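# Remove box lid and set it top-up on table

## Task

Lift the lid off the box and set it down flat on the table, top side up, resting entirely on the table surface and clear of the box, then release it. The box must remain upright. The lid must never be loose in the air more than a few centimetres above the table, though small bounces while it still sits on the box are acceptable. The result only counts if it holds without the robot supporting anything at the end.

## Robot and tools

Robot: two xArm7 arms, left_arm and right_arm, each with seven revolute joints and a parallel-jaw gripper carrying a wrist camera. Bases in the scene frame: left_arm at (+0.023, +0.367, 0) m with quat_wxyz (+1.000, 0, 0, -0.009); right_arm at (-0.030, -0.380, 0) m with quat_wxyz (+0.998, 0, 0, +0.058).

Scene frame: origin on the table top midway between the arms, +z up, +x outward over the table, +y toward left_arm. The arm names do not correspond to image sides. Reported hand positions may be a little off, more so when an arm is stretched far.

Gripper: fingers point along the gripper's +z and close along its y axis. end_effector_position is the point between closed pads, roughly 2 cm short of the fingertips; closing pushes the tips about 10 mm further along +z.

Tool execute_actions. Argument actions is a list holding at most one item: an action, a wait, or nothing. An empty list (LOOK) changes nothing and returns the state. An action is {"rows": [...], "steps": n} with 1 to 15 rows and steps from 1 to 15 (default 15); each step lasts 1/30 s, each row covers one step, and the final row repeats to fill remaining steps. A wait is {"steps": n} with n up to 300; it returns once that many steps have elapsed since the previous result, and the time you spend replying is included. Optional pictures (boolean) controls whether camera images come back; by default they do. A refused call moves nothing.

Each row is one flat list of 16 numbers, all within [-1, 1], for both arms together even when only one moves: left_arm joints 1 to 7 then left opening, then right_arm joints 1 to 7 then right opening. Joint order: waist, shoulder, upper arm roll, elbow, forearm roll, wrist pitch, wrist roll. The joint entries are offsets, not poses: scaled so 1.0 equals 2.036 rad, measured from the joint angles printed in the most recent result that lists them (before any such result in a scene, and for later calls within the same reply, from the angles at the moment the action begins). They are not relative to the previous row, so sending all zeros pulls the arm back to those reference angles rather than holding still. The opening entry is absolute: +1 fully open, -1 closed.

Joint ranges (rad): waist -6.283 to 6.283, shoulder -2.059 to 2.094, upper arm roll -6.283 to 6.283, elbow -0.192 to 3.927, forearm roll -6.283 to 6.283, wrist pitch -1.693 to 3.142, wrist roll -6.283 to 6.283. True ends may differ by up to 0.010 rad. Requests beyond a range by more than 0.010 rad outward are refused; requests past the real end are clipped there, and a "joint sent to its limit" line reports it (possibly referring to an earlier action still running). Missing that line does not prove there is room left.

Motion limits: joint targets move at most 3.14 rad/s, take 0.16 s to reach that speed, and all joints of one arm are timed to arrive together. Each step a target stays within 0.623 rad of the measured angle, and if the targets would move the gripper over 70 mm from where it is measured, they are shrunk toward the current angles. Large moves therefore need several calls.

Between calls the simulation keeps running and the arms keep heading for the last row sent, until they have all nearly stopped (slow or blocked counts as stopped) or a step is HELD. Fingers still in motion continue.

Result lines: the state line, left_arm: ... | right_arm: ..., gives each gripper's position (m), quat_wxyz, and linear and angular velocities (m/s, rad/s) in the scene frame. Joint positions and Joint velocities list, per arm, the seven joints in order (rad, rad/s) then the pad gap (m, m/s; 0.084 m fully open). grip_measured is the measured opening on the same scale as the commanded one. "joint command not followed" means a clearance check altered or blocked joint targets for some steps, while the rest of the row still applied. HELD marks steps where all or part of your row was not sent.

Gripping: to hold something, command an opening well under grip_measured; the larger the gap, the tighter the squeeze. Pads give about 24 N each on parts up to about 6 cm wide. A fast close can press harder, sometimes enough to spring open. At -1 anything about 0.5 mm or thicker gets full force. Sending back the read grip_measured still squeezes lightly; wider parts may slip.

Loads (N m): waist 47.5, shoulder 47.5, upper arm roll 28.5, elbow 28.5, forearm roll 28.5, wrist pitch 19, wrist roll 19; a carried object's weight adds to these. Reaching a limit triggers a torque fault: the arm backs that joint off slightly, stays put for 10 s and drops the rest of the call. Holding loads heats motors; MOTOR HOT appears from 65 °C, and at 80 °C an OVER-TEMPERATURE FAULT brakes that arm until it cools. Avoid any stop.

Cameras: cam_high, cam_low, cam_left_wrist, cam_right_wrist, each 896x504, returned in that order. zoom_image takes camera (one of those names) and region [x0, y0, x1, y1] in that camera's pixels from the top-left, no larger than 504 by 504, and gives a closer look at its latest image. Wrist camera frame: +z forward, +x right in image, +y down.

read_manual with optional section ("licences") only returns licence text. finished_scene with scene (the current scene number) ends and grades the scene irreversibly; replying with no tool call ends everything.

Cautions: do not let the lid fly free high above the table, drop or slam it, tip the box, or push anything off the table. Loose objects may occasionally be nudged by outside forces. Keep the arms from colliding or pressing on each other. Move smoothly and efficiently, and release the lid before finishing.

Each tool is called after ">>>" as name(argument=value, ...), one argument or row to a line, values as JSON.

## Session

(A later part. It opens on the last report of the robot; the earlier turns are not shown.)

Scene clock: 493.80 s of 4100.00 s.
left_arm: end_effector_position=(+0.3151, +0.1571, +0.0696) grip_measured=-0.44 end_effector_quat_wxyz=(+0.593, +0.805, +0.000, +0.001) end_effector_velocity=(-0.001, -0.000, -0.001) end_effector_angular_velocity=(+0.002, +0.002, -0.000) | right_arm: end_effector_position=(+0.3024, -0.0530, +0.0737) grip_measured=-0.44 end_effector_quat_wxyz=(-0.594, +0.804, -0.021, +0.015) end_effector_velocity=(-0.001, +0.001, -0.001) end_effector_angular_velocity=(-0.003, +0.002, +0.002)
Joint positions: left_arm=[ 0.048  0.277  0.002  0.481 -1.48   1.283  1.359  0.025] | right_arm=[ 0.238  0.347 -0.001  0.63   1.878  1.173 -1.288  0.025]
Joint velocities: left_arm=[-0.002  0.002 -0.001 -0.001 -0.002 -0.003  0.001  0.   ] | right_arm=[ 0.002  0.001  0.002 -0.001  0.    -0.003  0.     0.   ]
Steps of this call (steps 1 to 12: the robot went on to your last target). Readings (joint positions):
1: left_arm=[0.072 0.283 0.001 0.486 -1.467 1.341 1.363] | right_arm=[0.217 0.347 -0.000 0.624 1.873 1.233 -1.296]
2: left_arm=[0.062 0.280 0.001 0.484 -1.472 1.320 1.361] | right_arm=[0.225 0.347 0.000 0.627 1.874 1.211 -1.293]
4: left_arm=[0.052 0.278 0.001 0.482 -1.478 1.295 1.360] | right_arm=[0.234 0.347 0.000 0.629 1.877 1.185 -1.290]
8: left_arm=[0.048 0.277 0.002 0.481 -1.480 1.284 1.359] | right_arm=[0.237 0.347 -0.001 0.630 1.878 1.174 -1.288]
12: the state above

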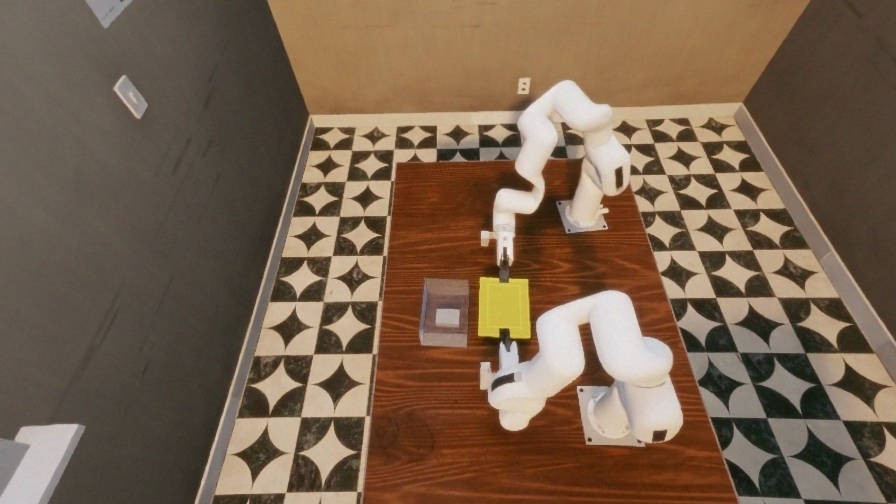

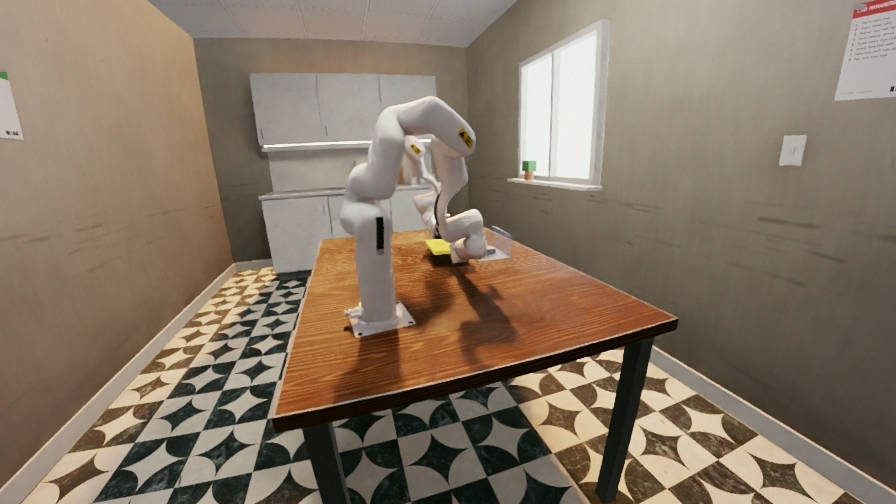

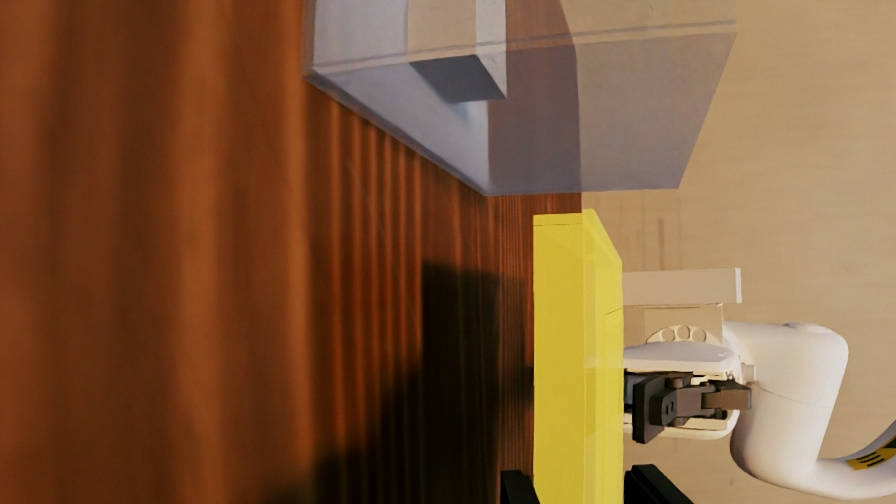

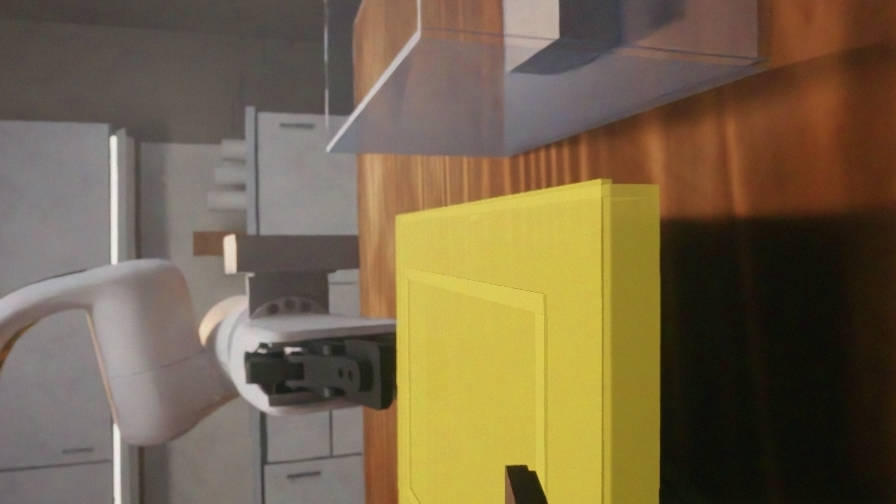

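>>> execute_actions(
  actions=[
    {"rows": [[-0.0034,-0.0024,0,-0.0006,-0.0009,-0.0052,-0.0027,-0.4,0.0027,-0.0012,0,0.0007,-0.0006,-0.0057,0.0031,-0.4],[-0.0091,-0.0063,0,-0.0016,-0.0024,-0.0138,-0.0072,-0.38,0.0072,-0.0033,0,0.0018,-0.0015,-0.0152,0.0082,-0.38],[-0.0171,-0.0118,0,-0.0031,-0.0044,-0.0258,-0.0136,-0.36,0.0135,-0.0061,0,0.0034,-0.0029,-0.0285,0.0153,-0.36],[-0.0262,-0.0181,0,-0.0047,-0.0068,-0.0396,-0.0208,-0.34,0.0207,-0.0094,0,0.0052,-0.0044,-0.0437,0.0235,-0.34],[-0.0352,-0.0245,0,-0.0064,-0.0091,-0.0534,-0.028,-0.32,0.0279,-0.0126,0,0.007,-0.006,-0.059,0.0317,-0.32],[-0.0443,-0.0308,0,-0.008,-0.0115,-0.0671,-0.0353,-0.3,0.0351,-0.0159,0,0.0088,-0.0075,-0.0742,0.0399,-0.3],[-0.0534,-0.0371,0,-0.0097,-0.0138,-0.0809,-0.0425,-0.27,0.0423,-0.0192,0,0.0106,-0.009,-0.0894,0.048,-0.27],[-0.0625,-0.0434,0,-0.0113,-0.0162,-0.0947,-0.0497,-0.25,0.0494,-0.0224,0,0.0124,-0.0106,-0.1046,0.0562,-0.25],[-0.0716,-0.0497,0,-0.013,-0.0185,-0.1084,-0.057,-0.22,0.0566,-0.0257,0,0.0142,-0.0121,-0.1198,0.0644,-0.22],[-0.0807,-0.056,0,-0.0146,-0.0209,-0.1222,-0.0642,-0.2,0.0638,-0.029,0,0.016,-0.0136,-0.135,0.0726,-0.2],[-0.0898,-0.0623,0,-0.0163,-0.0232,-0.136,-0.0714,-0.17,0.071,-0.0322,0,0.0179,-0.0152,-0.1503,0.0807,-0.17],[-0.0989,-0.0686,0,-0.0179,-0.0256,-0.1497,-0.0786,-0.15,0.0782,-0.0355,0,0.0197,-0.0167,-0.1655,0.0889,-0.15],[-0.1057,-0.0734,0,-0.0192,-0.0273,-0.1601,-0.0841,-0.13,0.0836,-0.0379,0,0.021,-0.0179,-0.1769,0.095,-0.13],[-0.1114,-0.0773,0,-0.0202,-0.0288,-0.1687,-0.0886,-0.11,0.0881,-0.04,0,0.0221,-0.0188,-0.1864,0.1002,-0.11],[-0.1137,-0.0789,0,-0.0206,-0.0294,-0.1721,-0.0904,-0.1,0.0899,-0.0408,0,0.0226,-0.0192,-0.1902,0.1022,-0.1]], "steps": 15},
  ],
  pictures=false,
)

>>> execute_actions(
  actions=[
    {"steps": 12},
  ],
)

Scene clock: 524.60 s of 4100.00 s.
left_arm: end_effector_position=(+0.3146, +0.1478, +0.0522) grip_measured=-0.14 end_effector_quat_wxyz=(+0.486, +0.874, -0.002, -0.003) end_effector_velocity=(+0.007, -0.015, -0.021) end_effector_angular_velocity=(+0.612, -0.058, +0.047) | right_arm: end_effector_position=(+0.3016, -0.0443, +0.0559) grip_measured=-0.14 end_effector_quat_wxyz=(-0.487, +0.873, -0.021, +0.008) end_effector_velocity=(+0.013, +0.017, -0.017) end_effector_angular_velocity=(-0.624, -0.040, -0.056)
Joint positions: left_arm=[-0.14   0.146  0.001  0.447 -1.529  1.     1.21   0.038] | right_arm=[ 0.385  0.279 -0.     0.667  1.846  0.861 -1.121  0.038]
Joint velocities: left_arm=[-0.492 -0.343 -0.003 -0.088 -0.126 -0.734 -0.387  0.022] | right_arm=[ 0.394 -0.179  0.003  0.101 -0.083 -0.818  0.441  0.022]
Steps of this call (steps 1 to 30: the robot went on to your last target; steps 31 to 90: nothing new was sent; then 27.30 s passed at rest; steps 91 to 105: all 15 steps of this action). Readings (joint positions):
91: left_arm=[0.047 0.276 0.001 0.481 -1.481 1.283 1.359] | right_arm=[0.238 0.347 -0.000 0.630 1.878 1.172 -1.288]
92: left_arm=[0.046 0.276 0.002 0.481 -1.481 1.280 1.358] | right_arm=[0.239 0.346 -0.001 0.630 1.877 1.170 -1.287]
94: left_arm=[0.037 0.269 0.002 0.479 -1.484 1.265 1.349] | right_arm=[0.246 0.343 -0.001 0.632 1.876 1.153 -1.277]
98: left_arm=[-0.016 0.232 0.002 0.470 -1.497 1.186 1.308] | right_arm=[0.287 0.324 -0.001 0.642 1.867 1.067 -1.231]
105: the state above

Scene clock: 525.00 s of 4100.00 s.
left_arm: end_effector_position=(+0.3156, +0.1476, +0.0502) grip_measured=-0.11 end_effector_quat_wxyz=(+0.462, +0.887, +0.001, +0.001) end_effector_velocity=(+0.000, -0.000, +0.000) end_effector_angular_velocity=(+0.002, -0.001, -0.001) | right_arm: end_effector_position=(+0.3036, -0.0443, +0.0542) grip_measured=-0.11 end_effector_quat_wxyz=(-0.462, +0.887, -0.024, +0.012) end_effector_velocity=(+0.000, +0.001, +0.001) end_effector_angular_velocity=(-0.002, -0.002, +0.002)
Joint positions: left_arm=[-0.183  0.116  0.002  0.439 -1.54   0.933  1.175  0.039] | right_arm=[ 0.42   0.264 -0.001  0.676  1.839  0.786 -1.08   0.039]
Joint velocities: left_arm=[-0.002 -0.002  0.    -0.     0.001 -0.003 -0.002  0.   ] | right_arm=[ 0.002 -0.001  0.001  0.002 -0.    -0.003  0.001  0.   ]
Steps of this call (steps 1 to 12: the robot went on to your last target). Readings (joint positions):
1: left_arm=[-0.155 0.135 0.001 0.445 -1.533 0.977 1.198] | right_arm=[0.398 0.274 0.000 0.670 1.844 0.836 -1.107]
2: left_arm=[-0.167 0.127 0.001 0.443 -1.536 0.960 1.189] | right_arm=[0.407 0.269 0.000 0.673 1.842 0.816 -1.096]
4: left_arm=[-0.179 0.119 0.001 0.441 -1.539 0.942 1.179] | right_arm=[0.417 0.265 0.000 0.676 1.840 0.795 -1.085]
8: left_arm=[-0.183 0.117 0.002 0.439 -1.540 0.934 1.175] | right_arm=[0.420 0.264 -0.001 0.675 1.839 0.787 -1.081]
12: the state above

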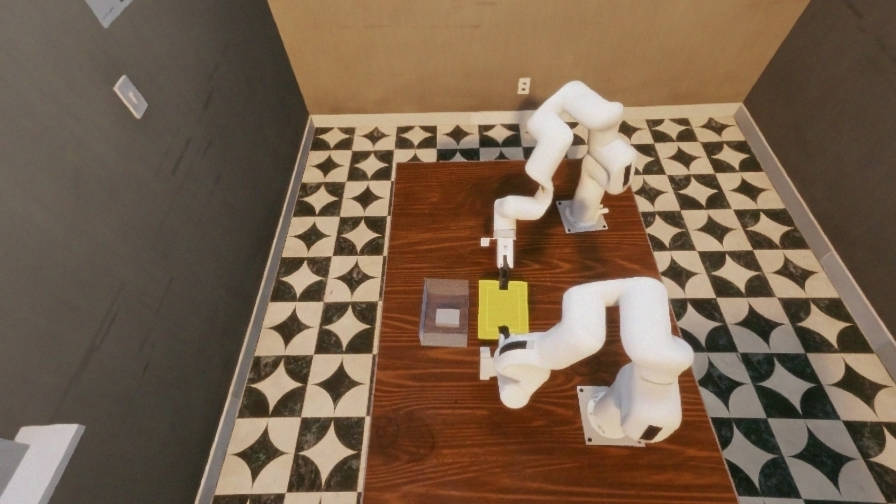

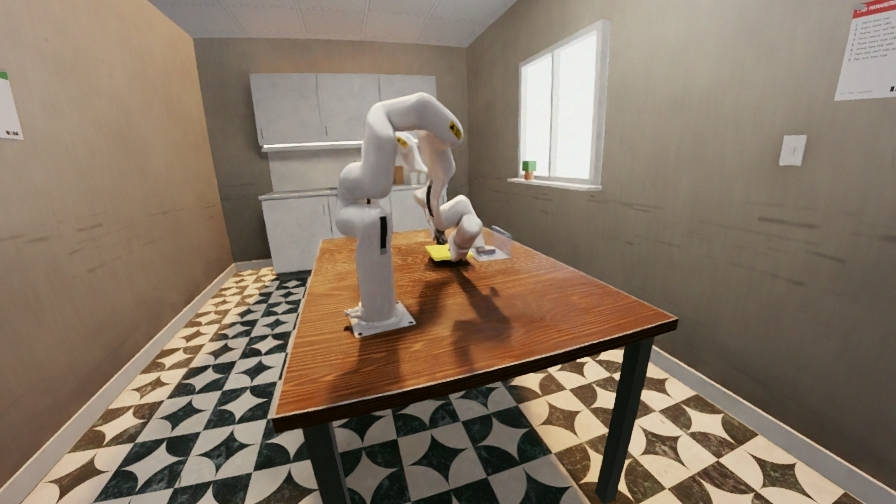

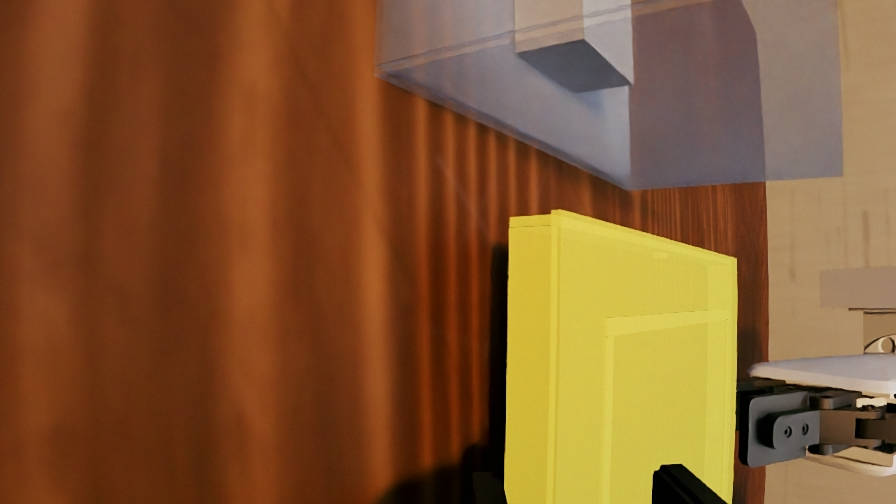

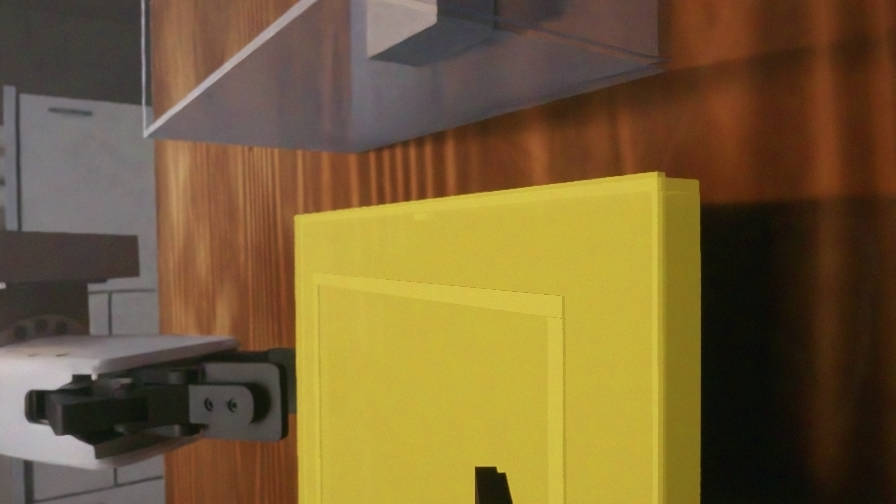

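>>> execute_actions(
  actions=[
    {"rows": [[0,0,0,0,0,0,0,-0.06,0,0,0,0,0,0,0,-0.06],[0,0,0,0,0,0,0,-0.01,0,0,0,0,0,0,0,-0.01],[0,0,0,0,0,0,0,0.04,0,0,0,0,0,0,0,0.04],[0,0,0,0,0,0,0,0.09,0,0,0,0,0,0,0,0.09],[0,0,0,0,0,0,0,0.14,0,0,0,0,0,0,0,0.14],[0,0,0,0,0,0,0,0.19,0,0,0,0,0,0,0,0.19],[0,0,0,0,0,0,0,0.24,0,0,0,0,0,0,0,0.24],[0,0,0,0,0,0,0,0.29,0,0,0,0,0,0,0,0.29],[0,0,0,0,0,0,0,0.34,0,0,0,0,0,0,0,0.34],[0,0,0,0,0,0,0,0.39,0,0,0,0,0,0,0,0.39],[0,0,0,0,0,0,0,0.44,0,0,0,0,0,0,0,0.44],[0,0,0,0,0,0,0,0.49,0,0,0,0,0,0,0,0.49],[0,0,0,0,0,0,0,0.54,0,0,0,0,0,0,0,0.54],[0,0,0,0,0,0,0,0.6,0,0,0,0,0,0,0,0.6]], "steps": 15},
  ],
  pictures=false,
)

>>> execute_actions(
  actions=[
    {"steps": 8},
  ],
)

>>> zoom_image(
  camera="cam_low",
  region=[410, 210, 520, 280],
)

Scene clock: 542.40 s of 4100.00 s.
left_arm: end_effector_position=(+0.3156, +0.1476, +0.0503) grip_measured=+0.54 end_effector_quat_wxyz=(+0.462, +0.887, +0.001, +0.001) end_effector_velocity=(-0.000, -0.000, -0.000) end_effector_angular_velocity=(-0.000, +0.001, -0.000) | right_arm: end_effector_position=(+0.3036, -0.0443, +0.0542) grip_measured=+0.54 end_effector_quat_wxyz=(-0.462, +0.887, -0.024, +0.012) end_effector_velocity=(+0.000, -0.001, -0.000) end_effector_angular_velocity=(-0.001, +0.000, -0.001)
Joint positions: left_arm=[-0.183  0.116  0.002  0.439 -1.54   0.933  1.175  0.067] | right_arm=[ 0.42   0.264 -0.001  0.676  1.839  0.786 -1.08   0.067]
Joint velocities: left_arm=[ 0.     0.001  0.    -0.    -0.     0.001  0.     0.038] | right_arm=[-0.     0.    -0.001 -0.     0.    -0.001 -0.     0.038]
Steps of this call (steps 1 to 30: the robot went on to your last target; steps 31 to 90: nothing new was sent; then 13.90 s passed at rest; steps 91 to 105: all 15 steps of this action). Readings (joint positions):
91: left_arm=[-0.183 0.116 0.002 0.439 -1.540 0.933 1.175] | right_arm=[0.421 0.264 -0.001 0.676 1.839 0.785 -1.080]
92: left_arm=[-0.183 0.116 0.002 0.439 -1.540 0.933 1.175] | right_arm=[0.420 0.264 -0.001 0.676 1.839 0.786 -1.080]
94: left_arm=[-0.183 0.116 0.002 0.439 -1.540 0.933 1.175] | right_arm=[0.420 0.264 -0.001 0.676 1.839 0.786 -1.080]
98: left_arm=[-0.183 0.116 0.002 0.439 -1.540 0.933 1.175] | right_arm=[0.420 0.264 -0.001 0.676 1.839 0.786 -1.080]
105: the state above

Scene clock: 542.67 s of 4100.00 s.
left_arm: end_effector_position=(+0.3156, +0.1476, +0.0502) grip_measured=+0.59 end_effector_quat_wxyz=(+0.462, +0.887, +0.001, +0.001) end_effector_velocity=(-0.000, +0.000, -0.000) end_effector_angular_velocity=(+0.001, -0.001, -0.000) | right_arm: end_effector_position=(+0.3036, -0.0443, +0.0542) grip_measured=+0.59 end_effector_quat_wxyz=(-0.462, +0.887, -0.024, +0.012) end_effector_velocity=(+0.000, +0.000, -0.000) end_effector_angular_velocity=(-0.000, +0.000, -0.000)
Joint positions: left_arm=[-0.183  0.116  0.002  0.439 -1.54   0.933  1.175  0.069] | right_arm=[ 0.42   0.264 -0.001  0.676  1.839  0.786 -1.08   0.069]
Joint velocities: left_arm=[ 0.     0.    -0.    -0.    -0.    -0.001  0.001  0.   ] | right_arm=[-0.     0.002 -0.     0.001  0.     0.    -0.     0.   ]
Steps of this call (steps 1 to 8: the robot went on to your last target). Readings (joint positions):
1: left_arm=[-0.183 0.116 0.002 0.439 -1.540 0.933 1.175] | right_arm=[0.420 0.264 -0.001 0.676 1.839 0.786 -1.080]
2: left_arm=[-0.183 0.116 0.002 0.439 -1.540 0.933 1.175] | right_arm=[0.420 0.264 -0.001 0.676 1.839 0.786 -1.080]
4: left_arm=[-0.183 0.116 0.002 0.439 -1.540 0.933 1.175] | right_arm=[0.420 0.264 -0.001 0.676 1.839 0.786 -1.080]
8: the state above

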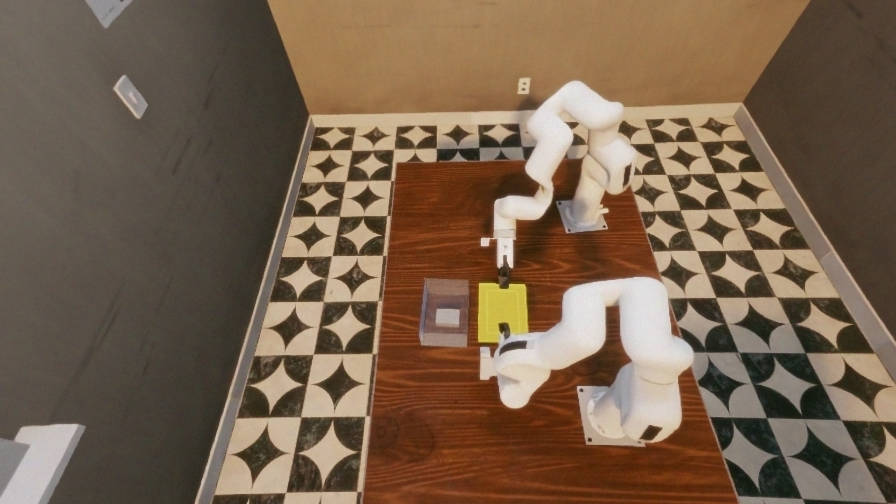

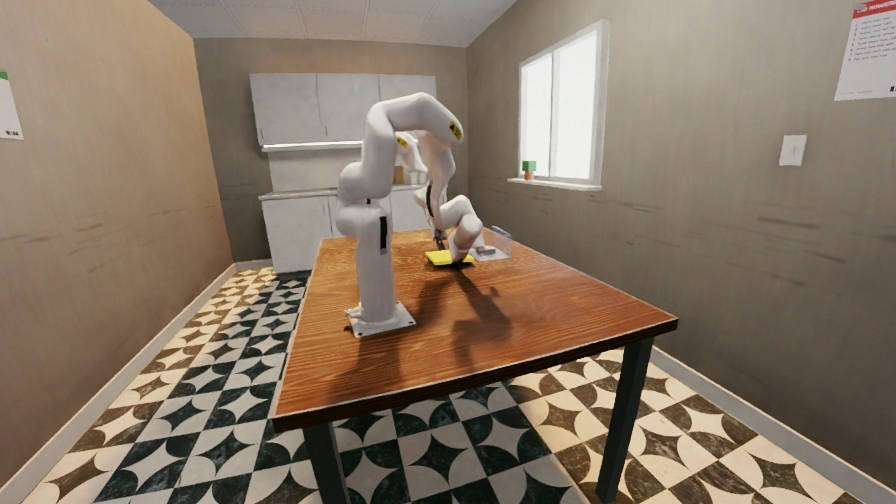

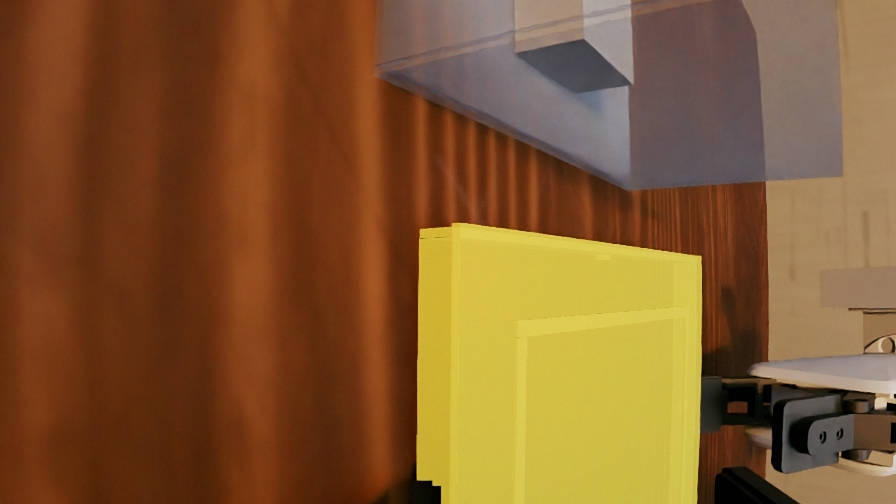

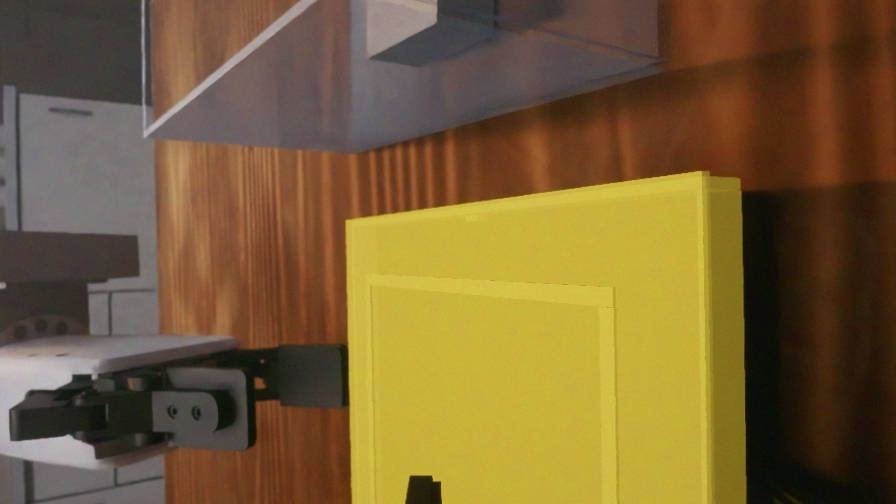

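Region (410, 210, 520, 280) of cam_low's 896x504 image, scaled by 4.582, with more detail than that image has; it fills the top 321 rows of this view, and the rest is white.

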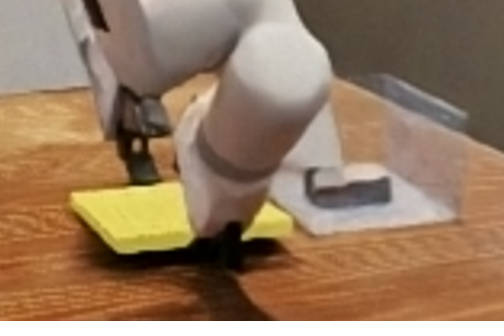

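>>> execute_actions(
  actions=[
    {"rows": [[0,0,0,0,0,0,0,0.65,0,0,0,0,0,0,0,0.65],[0,0,0,0,0,0,0,0.7,0,0,0,0,0,0,0,0.7],[0,0,0,0,0,0,0,0.75,0,0,0,0,0,0,0,0.75],[0,0,0,0,0,0,0,0.8,0,0,0,0,0,0,0,0.8],[0,0,0,0,0,0,0,0.85,0,0,0,0,0,0,0,0.85],[0,0,0,0,0,0,0,0.85,0,0,0,0,0,0,0,0.9],[0,0,0,0,0,0,0,0.85,0,0,0,0,0,0,0,0.95],[0,0,0,0,0,0,0,0.85,0,0,0,0,0,0,0,1]], "steps": 15},
  ],
)

>>> zoom_image(
  camera="cam_low",
  region=[410, 210, 520, 280],
)

Scene clock: 550.63 s of 4100.00 s.
left_arm: end_effector_position=(+0.3156, +0.1476, +0.0502) grip_measured=+0.85 end_effector_quat_wxyz=(+0.462, +0.887, +0.001, +0.001) end_effector_velocity=(-0.000, -0.000, +0.000) end_effector_angular_velocity=(-0.000, -0.001, -0.001) | right_arm: end_effector_position=(+0.3037, -0.0443, +0.0542) grip_measured=+1.00 end_effector_quat_wxyz=(-0.462, +0.887, -0.024, +0.012) end_effector_velocity=(-0.001, -0.000, -0.000) end_effector_angular_velocity=(-0.001, +0.001, -0.000)
Joint positions: left_arm=[-0.183  0.116  0.002  0.439 -1.54   0.933  1.175  0.078] | right_arm=[ 0.42   0.264 -0.001  0.676  1.839  0.786 -1.08   0.084]
Joint velocities: left_arm=[-0.    -0.002 -0.001 -0.001 -0.    -0.     0.     0.   ] | right_arm=[ 0.    -0.    -0.    -0.002  0.    -0.     0.     0.001]
Steps of this call (steps 1 to 15: the robot went on to your last target; steps 16 to 90: nothing new was sent; then 4.47 s passed at rest; steps 91 to 105: all 15 steps of this action). Readings (joint positions):
91: left_arm=[-0.183 0.116 0.002 0.439 -1.540 0.933 1.175] | right_arm=[0.420 0.264 -0.001 0.676 1.839 0.786 -1.080]
92: left_arm=[-0.183 0.116 0.002 0.439 -1.540 0.933 1.175] | right_arm=[0.420 0.264 -0.001 0.676 1.839 0.786 -1.080]
94: left_arm=[-0.183 0.116 0.002 0.439 -1.540 0.933 1.175] | right_arm=[0.420 0.264 -0.001 0.676 1.839 0.786 -1.080]
98: left_arm=[-0.183 0.116 0.002 0.439 -1.540 0.933 1.175] | right_arm=[0.420 0.264 -0.001 0.676 1.839 0.786 -1.080]
105: the state above

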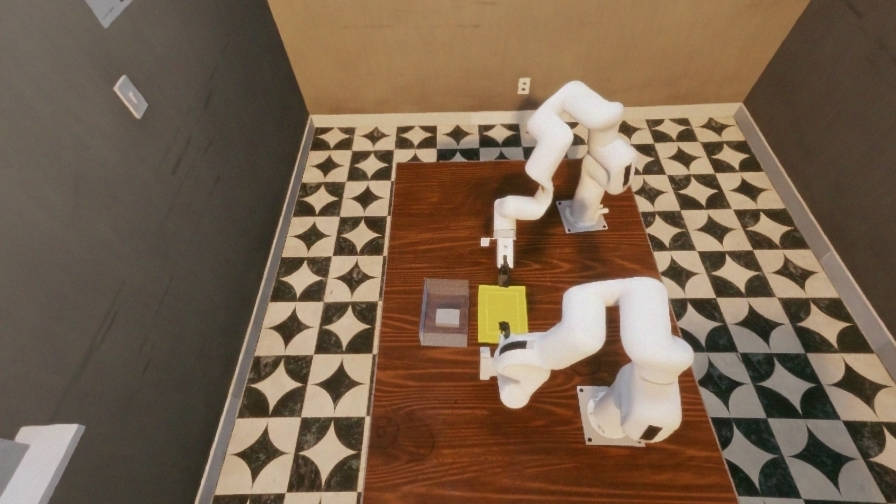

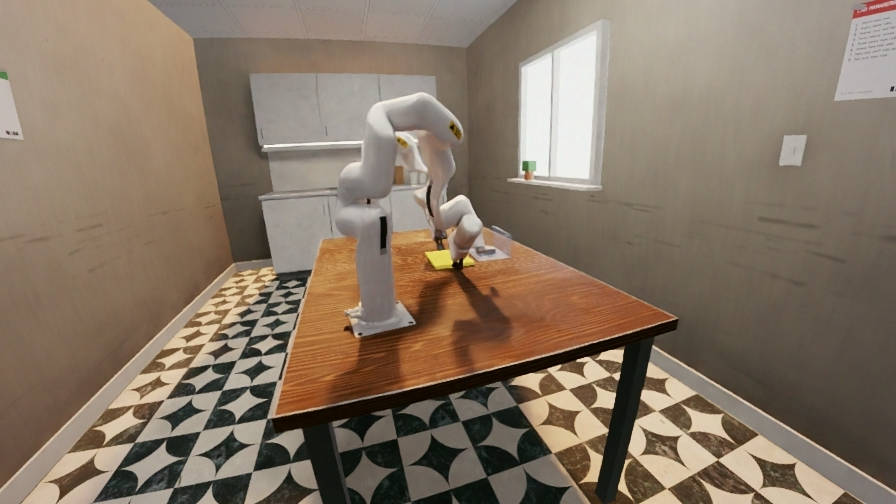

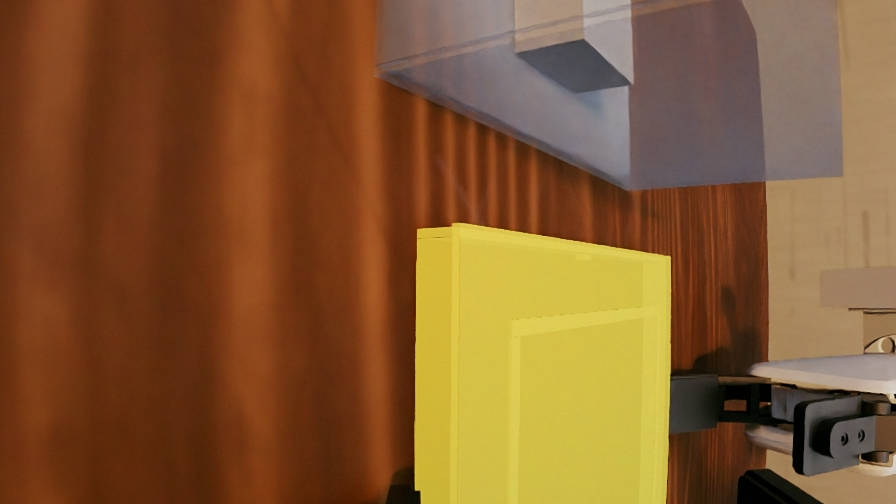

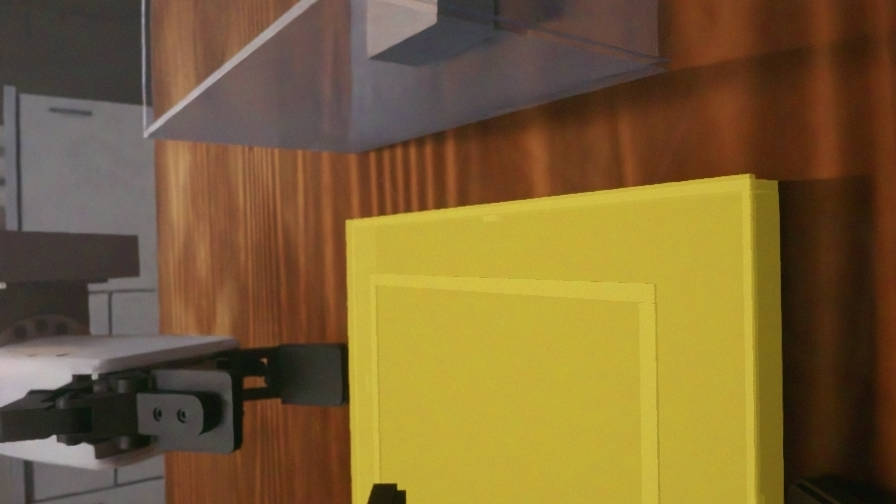

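Region (410, 210, 520, 280) of cam_low's 896x504 image, scaled by 4.582, with more detail than that image has; it fills the top 321 rows of this view, and the rest is white.

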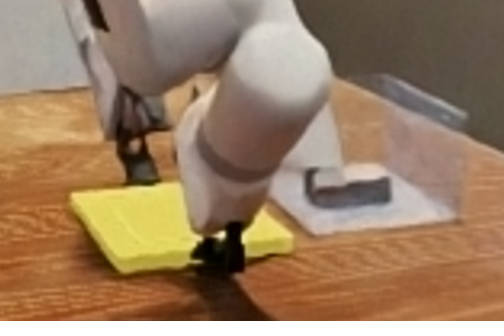

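Lid is flat on the table. Backing both arms away.

>>> execute_actions(
  actions=[
    {"rows": [[0.01,0,0,0,0,0,0,0.85,-0.01,0,0,0,0,0,0,1],[0.02,0,0,0,0,0,0,0.85,-0.02,0,0,0,0,0,0,1],[0.03,0,0,0,0,0,0,0.85,-0.03,0,0,0,0,0,0,1],[0.04,-0.01,0,0,0,0,0,0.85,-0.04,-0.01,0,0,0,0,0,1],[0.05,-0.02,0,0,0,0,0,0.85,-0.05,-0.02,0,0,0,0,0,1],[0.06,-0.03,0,0,0,0,0,0.85,-0.06,-0.03,0,0,0,0,0,1]], "steps": 15},
  ],
)

Scene clock: 556.50 s of 4100.00 s.
left_arm: end_effector_position=(+0.3522, +0.1835, +0.0706) grip_measured=+0.85 end_effector_quat_wxyz=(+0.465, +0.883, +0.041, +0.056) end_effector_velocity=(-0.005, -0.001, -0.002) end_effector_angular_velocity=(-0.001, +0.010, -0.005) | right_arm: end_effector_position=(+0.3523, -0.0818, +0.0822) grip_measured=+1.00 end_effector_quat_wxyz=(-0.473, +0.876, -0.065, +0.063) end_effector_velocity=(-0.013, +0.006, -0.007) end_effector_angular_velocity=(-0.003, +0.019, +0.022)
Joint positions: left_arm=[-0.062  0.056  0.002  0.439 -1.54   0.933  1.175  0.078] | right_arm=[ 0.299  0.203 -0.     0.675  1.839  0.786 -1.08   0.084]
Joint velocities: left_arm=[ 0.003  0.001 -0.006 -0.009  0.001  0.002 -0.     0.   ] | right_arm=[ 0.005  0.005  0.016 -0.014 -0.001  0.002  0.    -0.   ]
Steps of this call (steps 1 to 15: the robot went on to your last target; steps 16 to 90: nothing new was sent; then 2.37 s passed at rest; steps 91 to 105: all 15 steps of this action). Readings (joint positions):
91: left_arm=[-0.183 0.116 0.002 0.439 -1.540 0.933 1.175] | right_arm=[0.420 0.264 -0.001 0.676 1.839 0.786 -1.080]
92: left_arm=[-0.180 0.116 0.001 0.439 -1.540 0.933 1.175] | right_arm=[0.417 0.264 -0.000 0.676 1.839 0.786 -1.080]
94: left_arm=[-0.160 0.116 0.000 0.439 -1.540 0.933 1.175] | right_arm=[0.398 0.264 0.002 0.676 1.839 0.786 -1.080]
98: left_arm=[-0.091 0.082 0.003 0.438 -1.540 0.933 1.175] | right_arm=[0.328 0.230 -0.002 0.674 1.839 0.785 -1.080]
105: the state above

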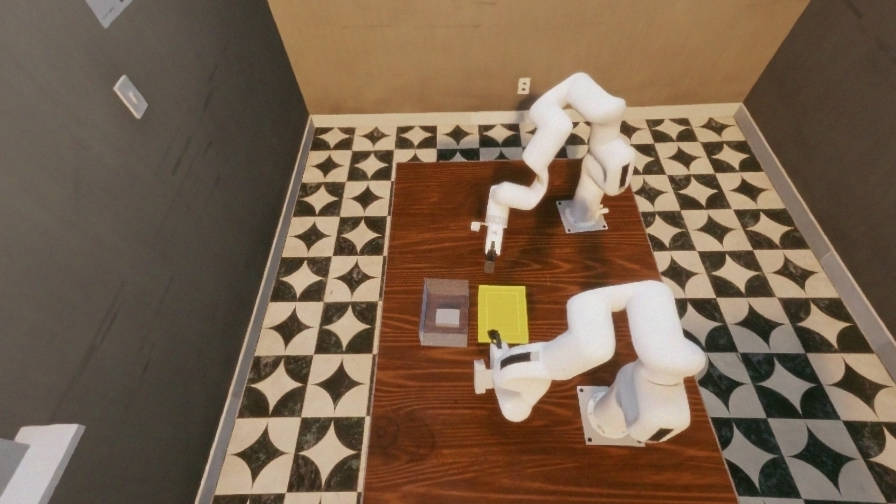

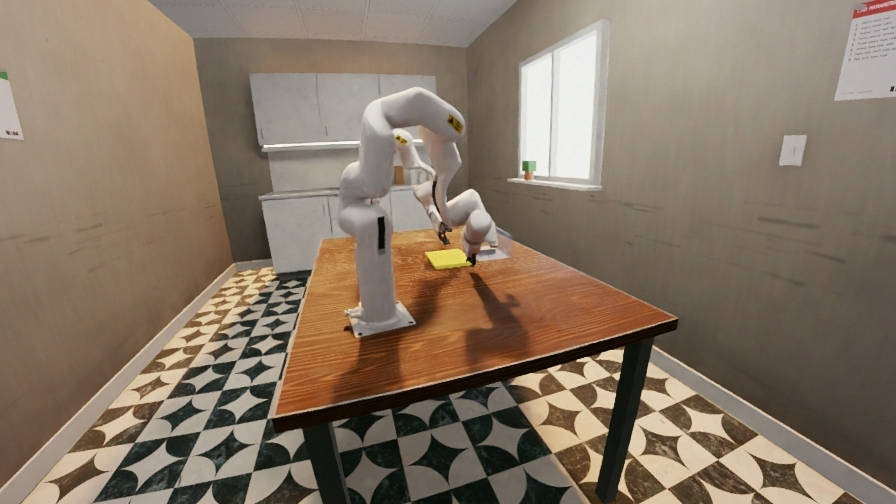

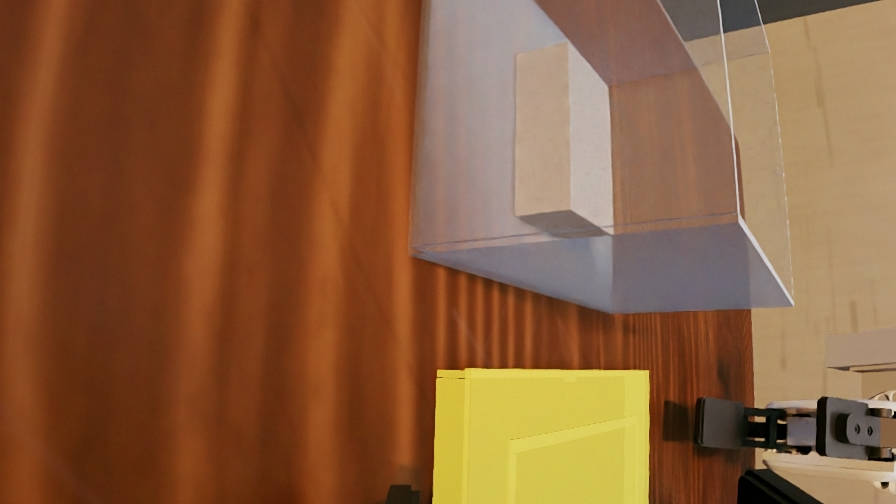

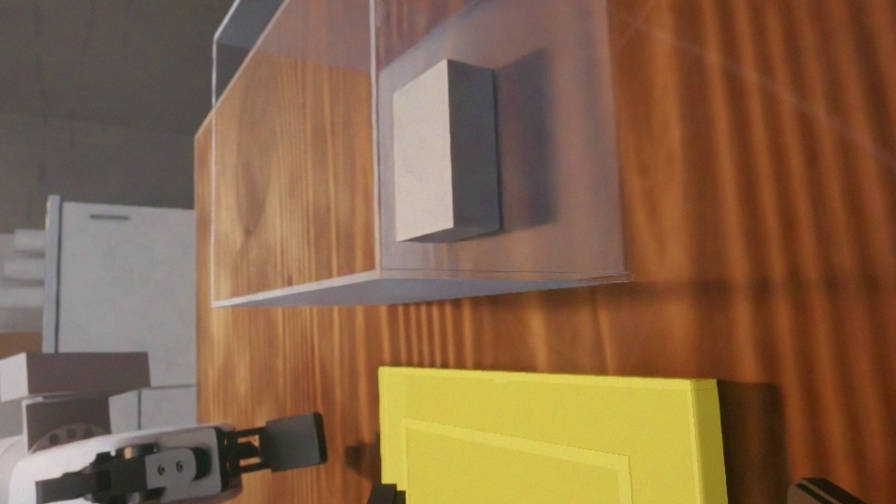

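>>> finished_scene(
  scene=1,
)

The scene is finished: the task was done.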